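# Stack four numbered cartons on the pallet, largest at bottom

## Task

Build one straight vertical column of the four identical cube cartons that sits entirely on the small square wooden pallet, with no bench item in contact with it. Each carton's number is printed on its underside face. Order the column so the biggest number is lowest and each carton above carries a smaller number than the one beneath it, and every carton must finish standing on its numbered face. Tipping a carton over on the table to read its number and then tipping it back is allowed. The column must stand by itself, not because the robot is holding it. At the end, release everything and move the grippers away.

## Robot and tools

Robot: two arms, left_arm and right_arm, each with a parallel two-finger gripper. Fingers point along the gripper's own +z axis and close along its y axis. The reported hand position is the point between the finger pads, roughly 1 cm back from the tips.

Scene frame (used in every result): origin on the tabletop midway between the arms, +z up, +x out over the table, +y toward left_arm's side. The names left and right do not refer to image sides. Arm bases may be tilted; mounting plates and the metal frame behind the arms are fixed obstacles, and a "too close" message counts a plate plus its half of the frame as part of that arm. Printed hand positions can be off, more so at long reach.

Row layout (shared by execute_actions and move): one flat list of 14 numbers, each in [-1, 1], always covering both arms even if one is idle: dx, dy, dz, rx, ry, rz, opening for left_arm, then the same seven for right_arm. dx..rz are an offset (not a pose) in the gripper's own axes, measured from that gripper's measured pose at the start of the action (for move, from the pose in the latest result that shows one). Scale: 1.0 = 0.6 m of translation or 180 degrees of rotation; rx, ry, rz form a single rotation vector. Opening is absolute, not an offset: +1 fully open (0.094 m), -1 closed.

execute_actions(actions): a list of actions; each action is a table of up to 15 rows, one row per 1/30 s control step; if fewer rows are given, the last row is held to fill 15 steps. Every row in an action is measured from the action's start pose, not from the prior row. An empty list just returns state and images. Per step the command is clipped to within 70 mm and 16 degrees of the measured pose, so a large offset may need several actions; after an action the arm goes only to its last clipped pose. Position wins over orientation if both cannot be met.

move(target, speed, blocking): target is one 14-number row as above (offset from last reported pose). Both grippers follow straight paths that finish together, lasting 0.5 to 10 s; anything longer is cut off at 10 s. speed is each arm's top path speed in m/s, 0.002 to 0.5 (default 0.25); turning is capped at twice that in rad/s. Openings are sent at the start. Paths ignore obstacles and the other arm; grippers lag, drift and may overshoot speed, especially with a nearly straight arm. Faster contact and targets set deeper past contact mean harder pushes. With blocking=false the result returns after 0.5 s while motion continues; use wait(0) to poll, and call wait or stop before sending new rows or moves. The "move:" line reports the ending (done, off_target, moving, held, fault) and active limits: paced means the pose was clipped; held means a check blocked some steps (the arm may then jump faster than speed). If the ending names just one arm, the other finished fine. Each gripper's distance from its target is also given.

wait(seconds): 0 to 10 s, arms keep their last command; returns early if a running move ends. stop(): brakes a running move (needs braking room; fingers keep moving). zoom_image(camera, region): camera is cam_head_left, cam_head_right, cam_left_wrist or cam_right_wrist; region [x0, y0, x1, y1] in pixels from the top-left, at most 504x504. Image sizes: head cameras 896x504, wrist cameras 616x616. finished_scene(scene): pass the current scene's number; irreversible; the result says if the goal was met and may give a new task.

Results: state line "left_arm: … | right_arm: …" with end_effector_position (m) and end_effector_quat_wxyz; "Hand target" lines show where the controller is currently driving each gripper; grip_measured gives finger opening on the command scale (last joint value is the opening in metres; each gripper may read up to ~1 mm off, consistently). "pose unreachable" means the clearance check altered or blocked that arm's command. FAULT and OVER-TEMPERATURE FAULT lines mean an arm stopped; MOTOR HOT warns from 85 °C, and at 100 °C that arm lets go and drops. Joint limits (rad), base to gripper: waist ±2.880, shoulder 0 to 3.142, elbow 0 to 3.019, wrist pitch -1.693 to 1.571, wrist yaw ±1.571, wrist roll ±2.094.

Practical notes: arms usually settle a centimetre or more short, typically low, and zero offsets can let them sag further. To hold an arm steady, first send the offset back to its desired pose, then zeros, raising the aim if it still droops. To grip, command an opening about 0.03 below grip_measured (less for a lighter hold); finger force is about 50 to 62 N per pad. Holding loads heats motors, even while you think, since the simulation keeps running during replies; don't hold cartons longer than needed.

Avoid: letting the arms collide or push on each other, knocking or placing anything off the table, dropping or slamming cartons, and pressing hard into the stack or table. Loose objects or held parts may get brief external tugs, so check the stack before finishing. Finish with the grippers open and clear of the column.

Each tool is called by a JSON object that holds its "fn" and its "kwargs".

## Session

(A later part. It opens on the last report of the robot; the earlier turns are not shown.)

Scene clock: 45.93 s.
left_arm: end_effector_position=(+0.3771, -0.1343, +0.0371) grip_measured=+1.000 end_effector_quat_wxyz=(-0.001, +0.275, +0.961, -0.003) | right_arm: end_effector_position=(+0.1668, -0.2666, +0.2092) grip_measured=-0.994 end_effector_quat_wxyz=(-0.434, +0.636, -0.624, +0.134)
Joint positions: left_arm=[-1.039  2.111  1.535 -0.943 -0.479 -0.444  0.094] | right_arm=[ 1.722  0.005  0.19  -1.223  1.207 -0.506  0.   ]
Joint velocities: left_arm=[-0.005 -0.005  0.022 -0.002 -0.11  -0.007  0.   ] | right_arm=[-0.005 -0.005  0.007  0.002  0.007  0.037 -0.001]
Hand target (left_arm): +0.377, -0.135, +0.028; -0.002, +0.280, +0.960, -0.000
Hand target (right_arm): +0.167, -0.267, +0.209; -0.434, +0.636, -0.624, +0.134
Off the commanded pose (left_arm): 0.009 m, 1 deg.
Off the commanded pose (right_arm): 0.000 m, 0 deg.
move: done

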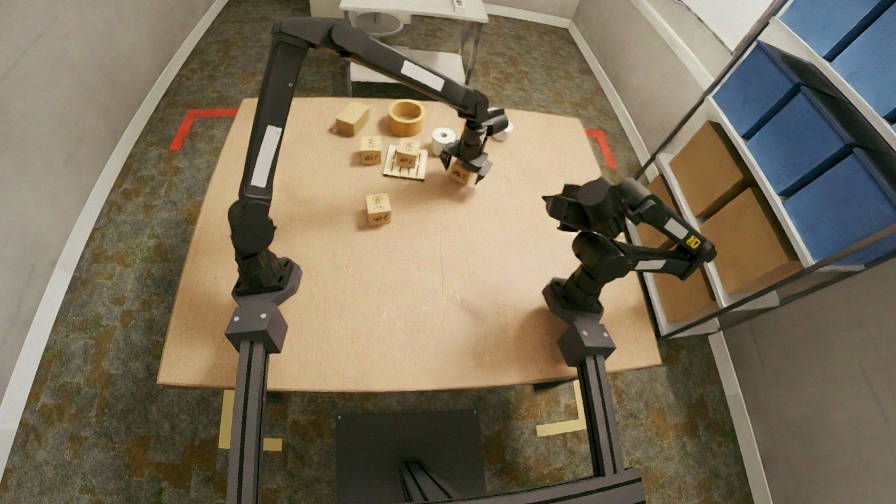

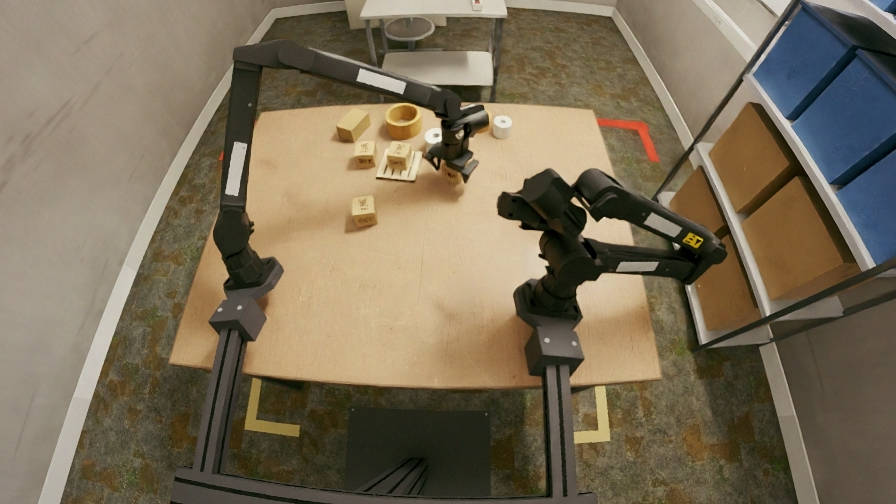

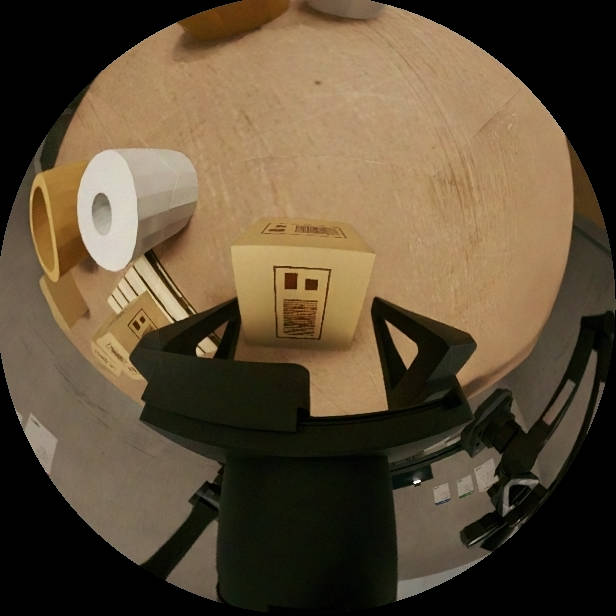

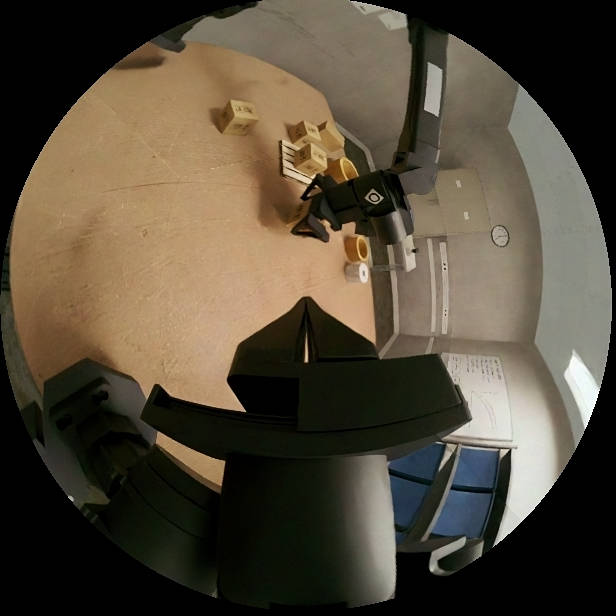

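{"fn": "move", "kwargs": {"target": [-0.012,0.008,0.004,0,0,0.01,1,0,0,0,0,0,0,-1], "speed": 0.04}}

{"fn": "move", "kwargs": {"target": [0,0,0,0,0,0,0.17,0,0,0,0,0,0,-1]}}

{"fn": "move", "kwargs": {"target": [0.05,0,-0.14,0,0,-0.18,0.17,0,0,0,0,0,0,-1]}}

{"fn": "move", "kwargs": {"target": [0.2,0.27,-0.2,0.39,0,0,0.17,0,0,0,0,0,0,-1]}}

{"fn": "zoom_image", "kwargs": {"camera": "cam_right_wrist", "region": [240,20,400,150]}}

Scene clock: 46.93 s.
left_arm: end_effector_position=(+0.3776, -0.1339, +0.0368) grip_measured=+1.000 end_effector_quat_wxyz=(-0.001, +0.289, +0.957, -0.003) | right_arm: end_effector_position=(+0.1668, -0.2666, +0.2092) grip_measured=-0.994 end_effector_quat_wxyz=(-0.434, +0.636, -0.624, +0.134)
Joint positions: left_arm=[-1.038  2.111  1.535 -0.943 -0.479 -0.413  0.094] | right_arm=[ 1.722  0.005  0.19  -1.223  1.207 -0.506  0.   ]
Joint velocities: left_arm=[ 0.005 -0.005  0.012 -0.012 -0.051 -0.051  0.   ] | right_arm=[ 0.005 -0.024  0.002  0.027 -0.022  0.022  0.   ]
Hand target (left_arm): +0.386, -0.134, +0.035; -0.001, +0.290, +0.957, -0.003
Hand target (right_arm): +0.167, -0.267, +0.209; -0.434, +0.636, -0.624, +0.134
Off the commanded pose (left_arm): 0.008 m, 0 deg.
Off the commanded pose (right_arm): 0.000 m, 0 deg.
move: done

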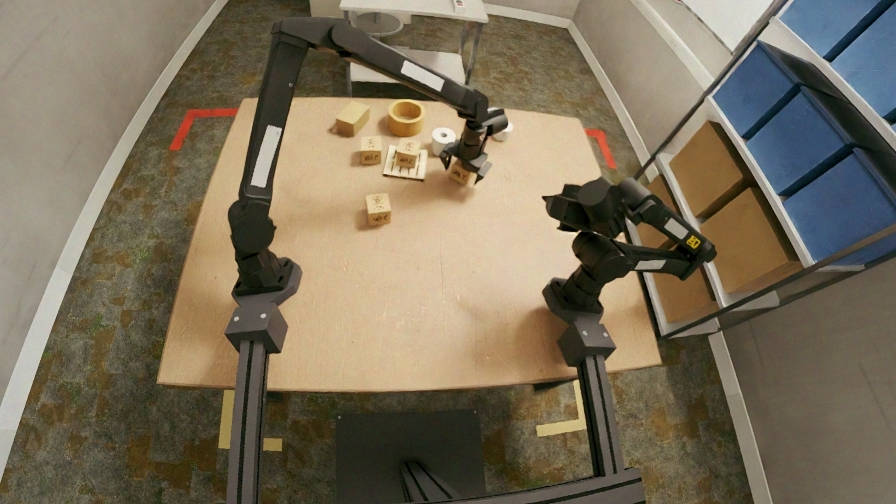

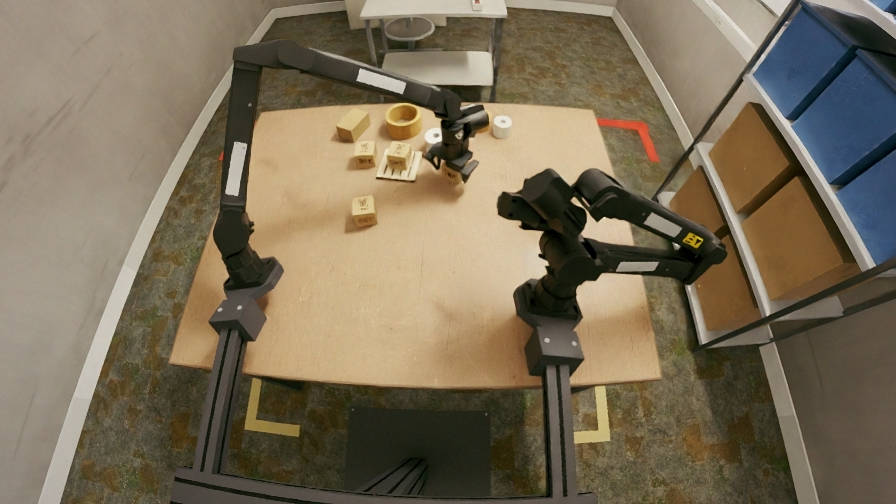

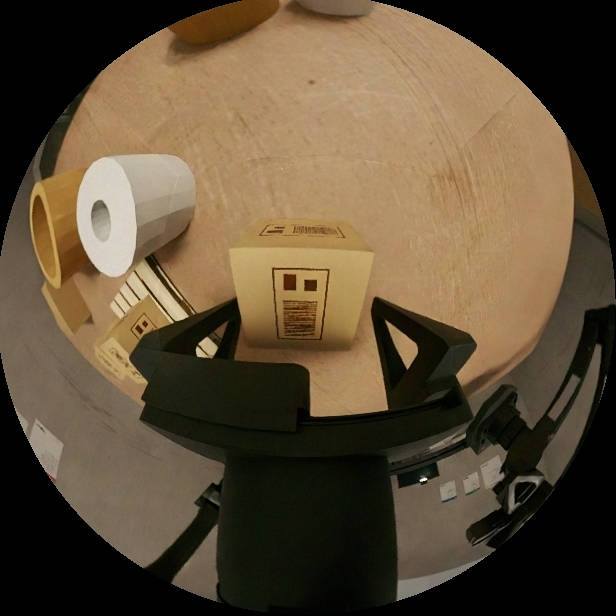

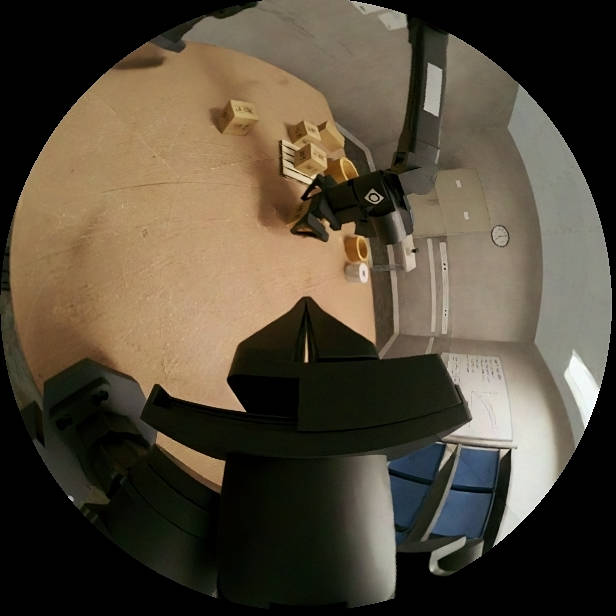

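Scene clock: 47.43 s.
left_arm: end_effector_position=(+0.3776, -0.1337, +0.0365) grip_measured=+0.220 end_effector_quat_wxyz=(-0.002, +0.289, +0.957, -0.003) | right_arm: end_effector_position=(+0.1668, -0.2666, +0.2092) grip_measured=-0.994 end_effector_quat_wxyz=(-0.434, +0.636, -0.624, +0.134)
Joint positions: left_arm=[-1.037  2.111  1.534 -0.943 -0.479 -0.413  0.057] | right_arm=[ 1.722  0.005  0.19  -1.223  1.207 -0.506  0.   ]
Joint velocities: left_arm=[-0.005 -0.005  0.002  0.002  0.066  0.007 -0.001] | right_arm=[ 0.005 -0.005 -0.022 -0.002  0.007  0.037 -0.001]
Hand target (left_arm): +0.378, -0.134, +0.037; -0.002, +0.289, +0.957, -0.003
Hand target (right_arm): +0.167, -0.267, +0.209; -0.434, +0.636, -0.624, +0.134
Off the commanded pose (left_arm): 0.000 m, 0 deg.
Off the commanded pose (right_arm): 0.000 m, 0 deg.
move: done

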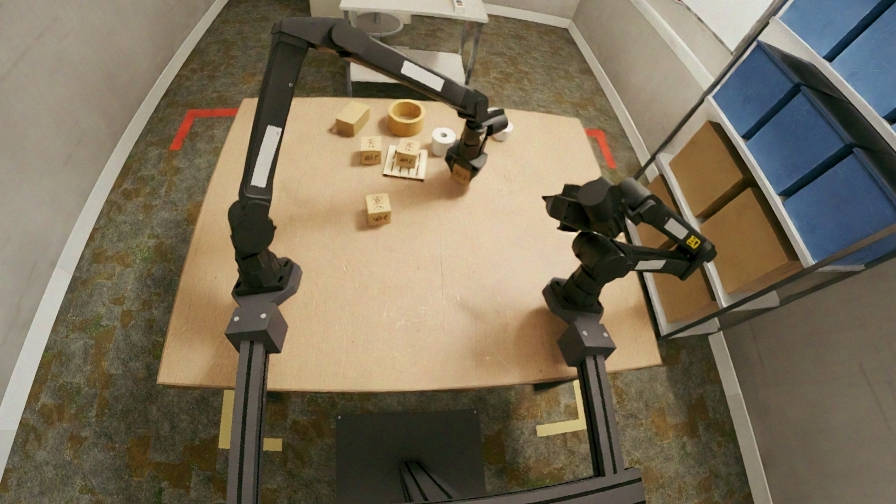

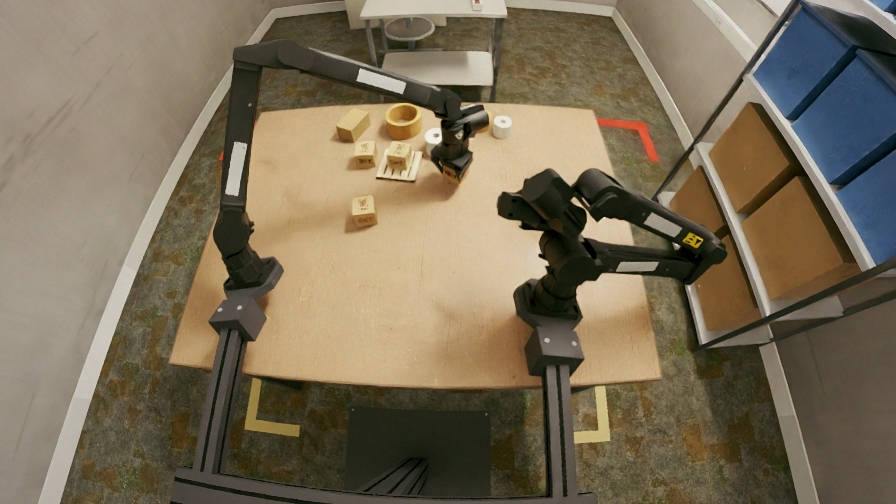

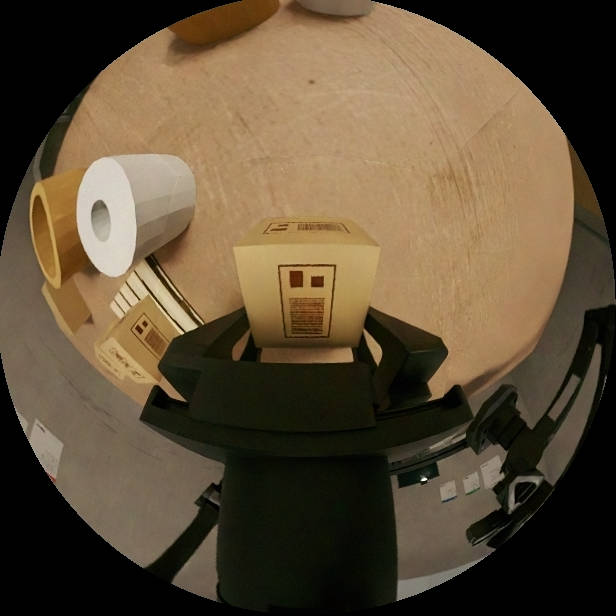

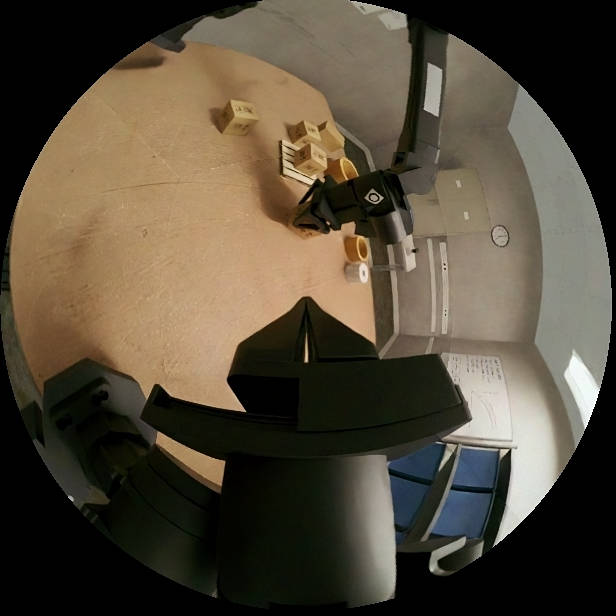

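Scene clock: 49.13 s.
left_arm: end_effector_position=(+0.3504, -0.1143, +0.1032) grip_measured=+0.220 end_effector_quat_wxyz=(-0.009, +0.018, +1.000, +0.008) | right_arm: end_effector_position=(+0.1668, -0.2666, +0.2092) grip_measured=-0.994 end_effector_quat_wxyz=(-0.434, +0.636, -0.624, +0.134)
Joint positions: left_arm=[-1.111  1.989  1.483 -1.079 -0.479 -1.06   0.057] | right_arm=[ 1.722  0.005  0.19  -1.223  1.207 -0.506  0.   ]
Joint velocities: left_arm=[-0.024 -0.005 -0.002  0.007  0.037 -0.081  0.002] | right_arm=[ 0.005 -0.005 -0.012  0.002  0.037  0.022 -0.   ]
Hand target (left_arm): +0.353, -0.116, +0.120; -0.002, +0.011, +1.000, -0.002
Hand target (right_arm): +0.167, -0.267, +0.209; -0.434, +0.636, -0.624, +0.134
Off the commanded pose (left_arm): 0.018 m, 2 deg.
Off the commanded pose (right_arm): 0.000 m, 0 deg.
move: off_target (left_arm)

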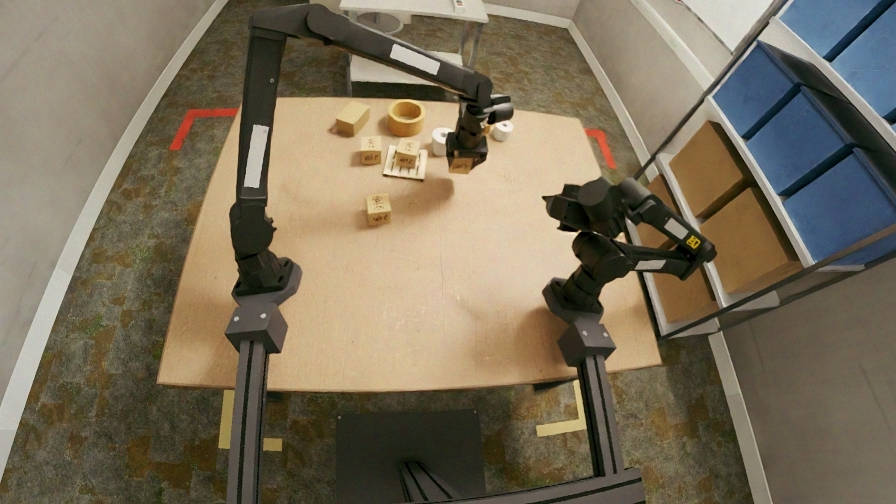

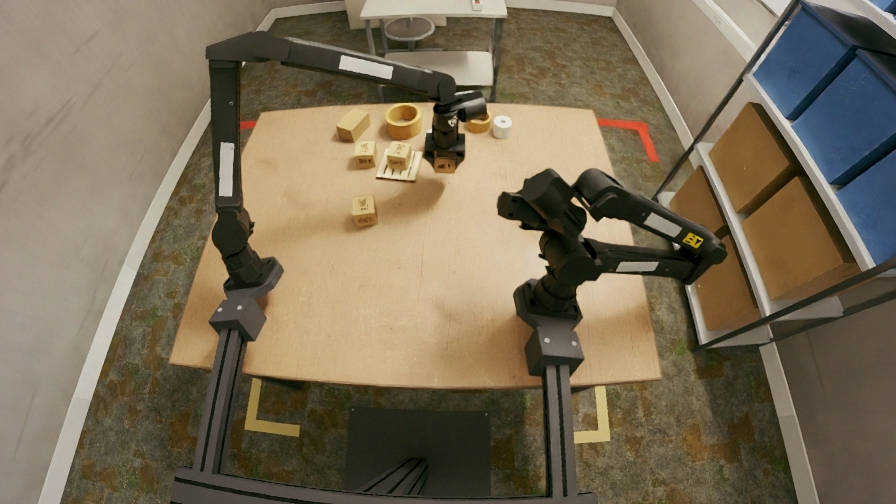

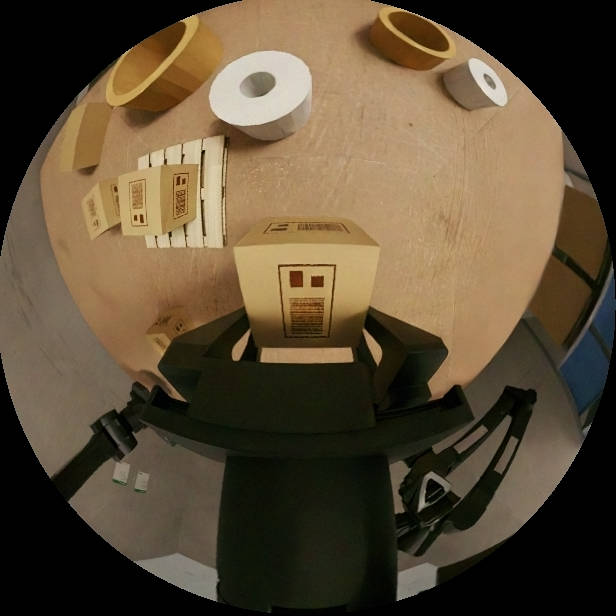

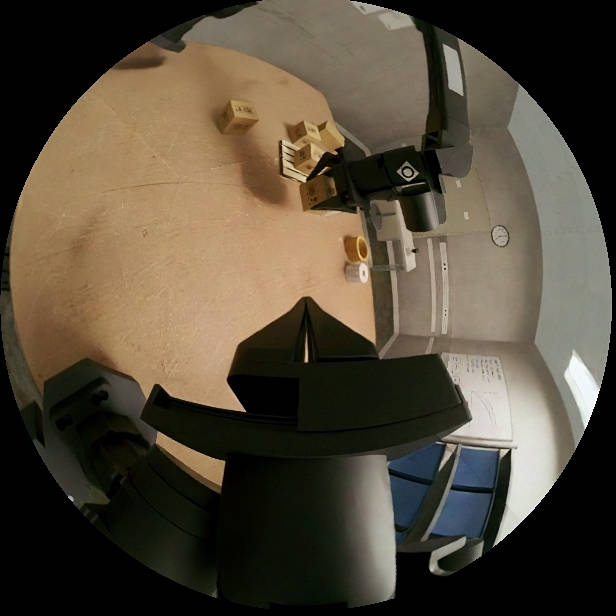

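Scene clock: 51.97 s.
left_arm: end_effector_position=(+0.2294, +0.0507, +0.2174) grip_measured=+0.220 end_effector_quat_wxyz=(-0.034, +0.008, +0.830, -0.557) | right_arm: end_effector_position=(+0.1668, -0.2666, +0.2092) grip_measured=-0.994 end_effector_quat_wxyz=(-0.434, +0.636, -0.624, +0.134)
Joint positions: left_arm=[-0.923  0.96   0.353 -0.041  0.411 -0.823  0.057] | right_arm=[ 1.722  0.005  0.19  -1.223  1.207 -0.506  0.   ]
Joint velocities: left_arm=[-0.015  0.015 -0.007  0.002  0.022 -0.066 -0.001] | right_arm=[-0.015 -0.005 -0.007  0.007  0.022 -0.037  0.   ]
Hand target (left_arm): +0.238, +0.050, +0.226; -0.019, +0.007, +0.822, -0.569
Hand target (right_arm): +0.167, -0.267, +0.209; -0.434, +0.636, -0.624, +0.134
Off the commanded pose (left_arm): 0.014 m, 2 deg.
Off the commanded pose (right_arm): 0.000 m, 0 deg.
move: off_target (left_arm)

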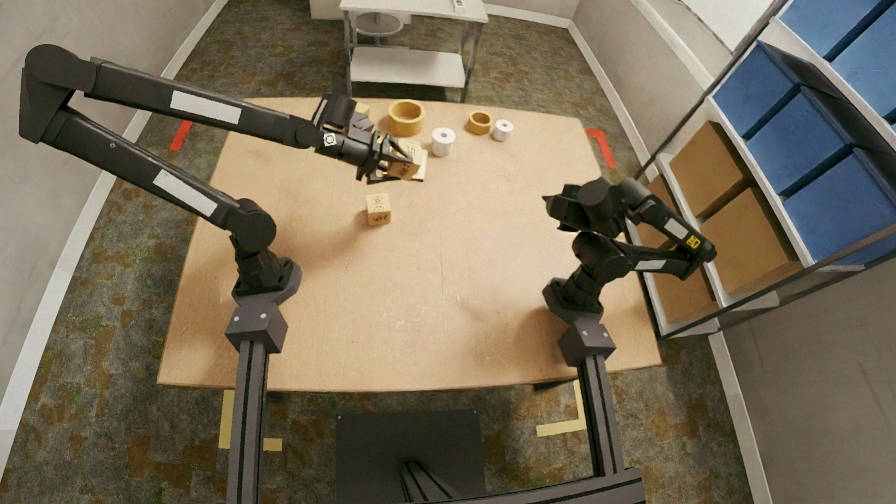

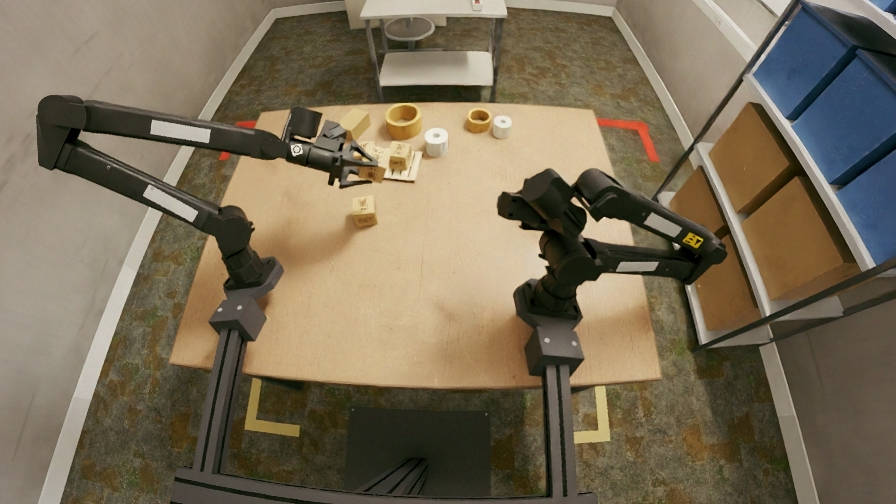

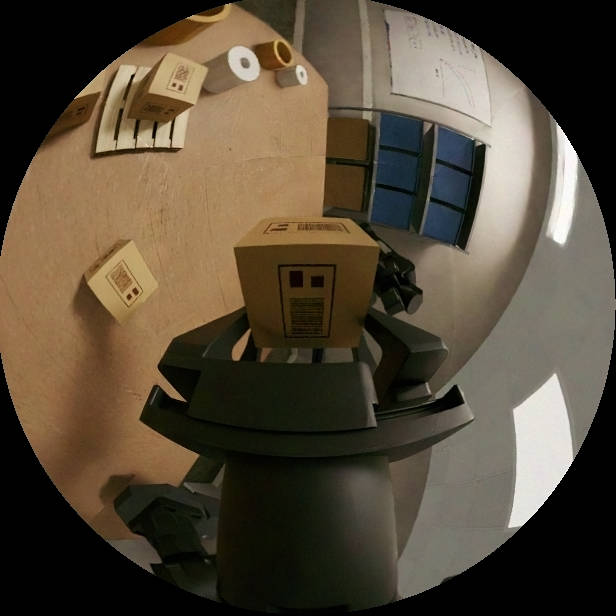

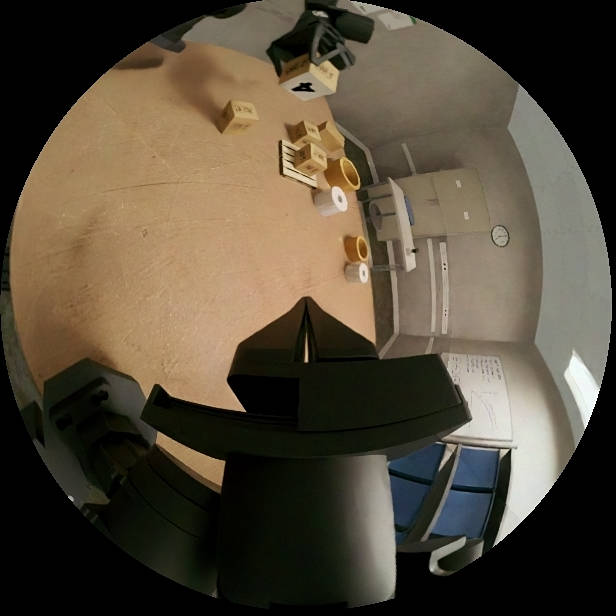

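Region (240, 20, 400, 150) of cam_right_wrist's 616x616 image, scaled by 3.150, with more detail than that image has; it fills the top 410 rows of this view, and the rest is white.

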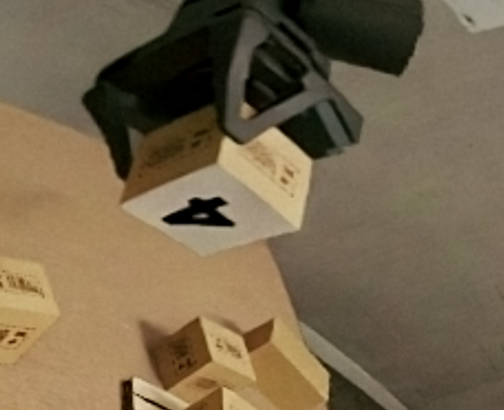

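{"fn": "move", "kwargs": {"target": [-0.04,0.11,0.215,-0.376,0,0,0.17,0,0,0,0,0,0,-1]}}

Scene clock: 55.00 s.
left_arm: end_effector_position=(+0.2399, -0.0304, +0.0985) grip_measured=+0.220 end_effector_quat_wxyz=(-0.028, +0.032, +0.999, +0.009) | right_arm: end_effector_position=(+0.1668, -0.2666, +0.2092) grip_measured=-0.994 end_effector_quat_wxyz=(-0.434, +0.636, -0.624, +0.134)
Joint positions: left_arm=[-1.21   1.79   1.069 -0.933 -0.442 -1.151  0.057] | right_arm=[ 1.722  0.005  0.19  -1.223  1.207 -0.506  0.   ]
Joint velocities: left_arm=[-0.005 -0.015  0.002 -0.002 -0.037  0.037 -0.001] | right_arm=[ 0.005 -0.005 -0.002 -0.032 -0.051 -0.022 -0.   ]
Hand target (left_arm): +0.244, -0.044, +0.108; -0.021, +0.026, +0.999, -0.000
Hand target (right_arm): +0.167, -0.267, +0.209; -0.434, +0.636, -0.624, +0.134
Off the commanded pose (left_arm): 0.017 m, 1 deg.
Off the commanded pose (right_arm): 0.000 m, 0 deg.
move: off_target (left_arm)

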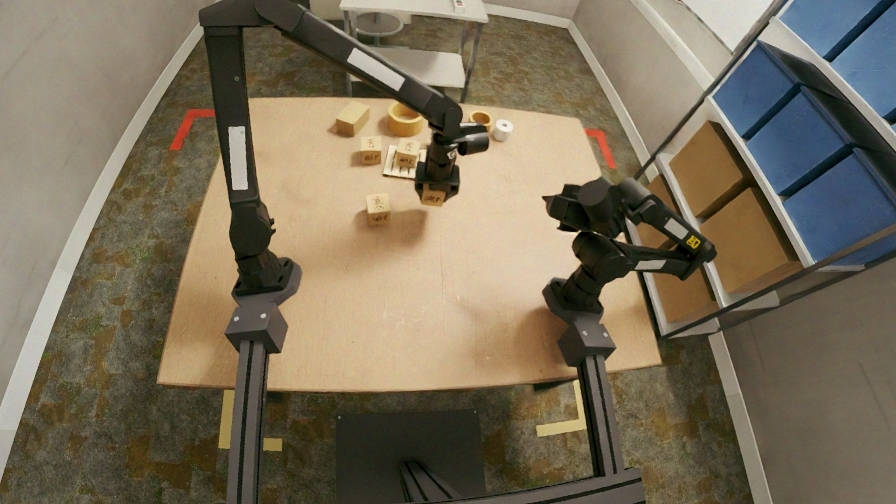

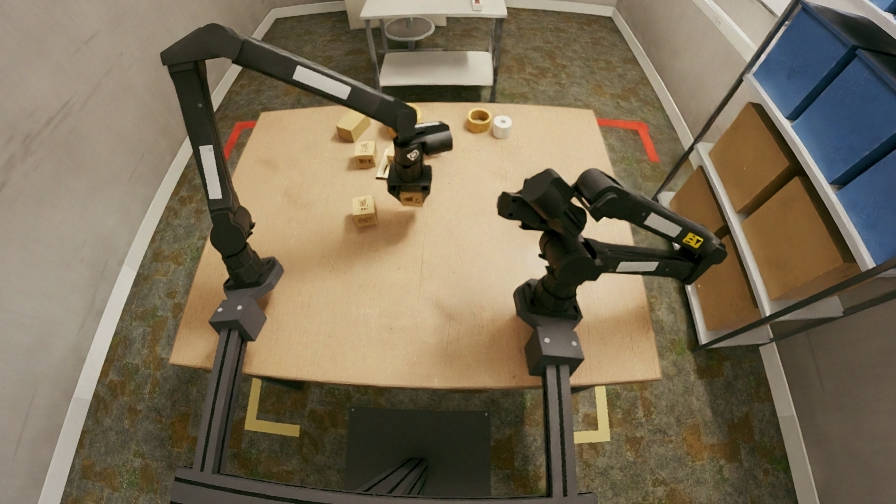

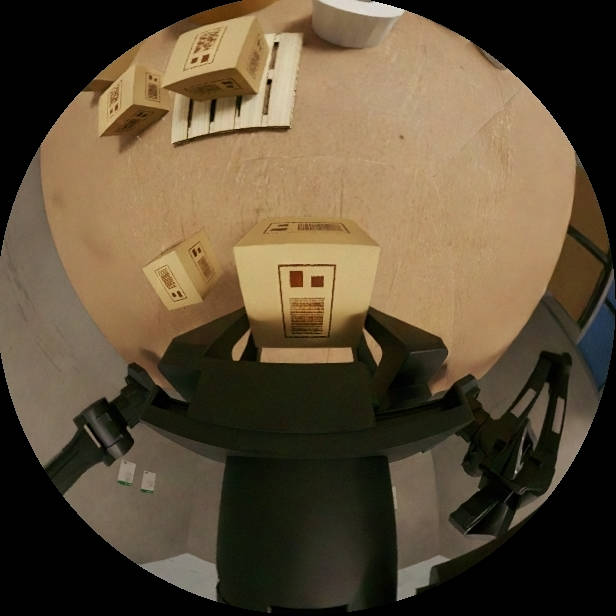

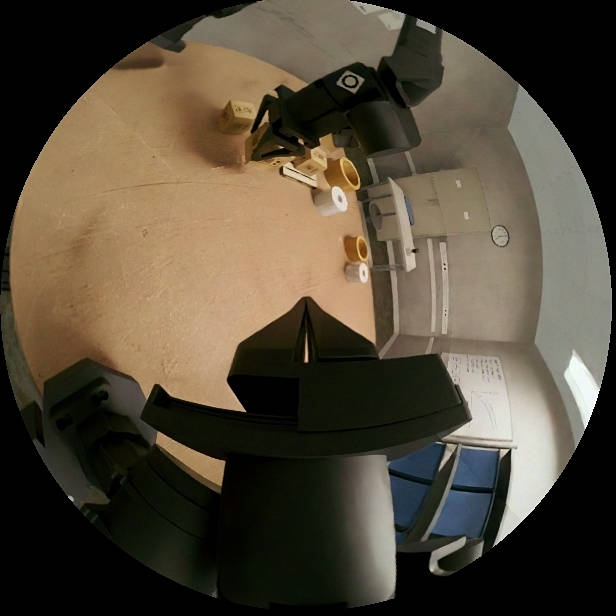

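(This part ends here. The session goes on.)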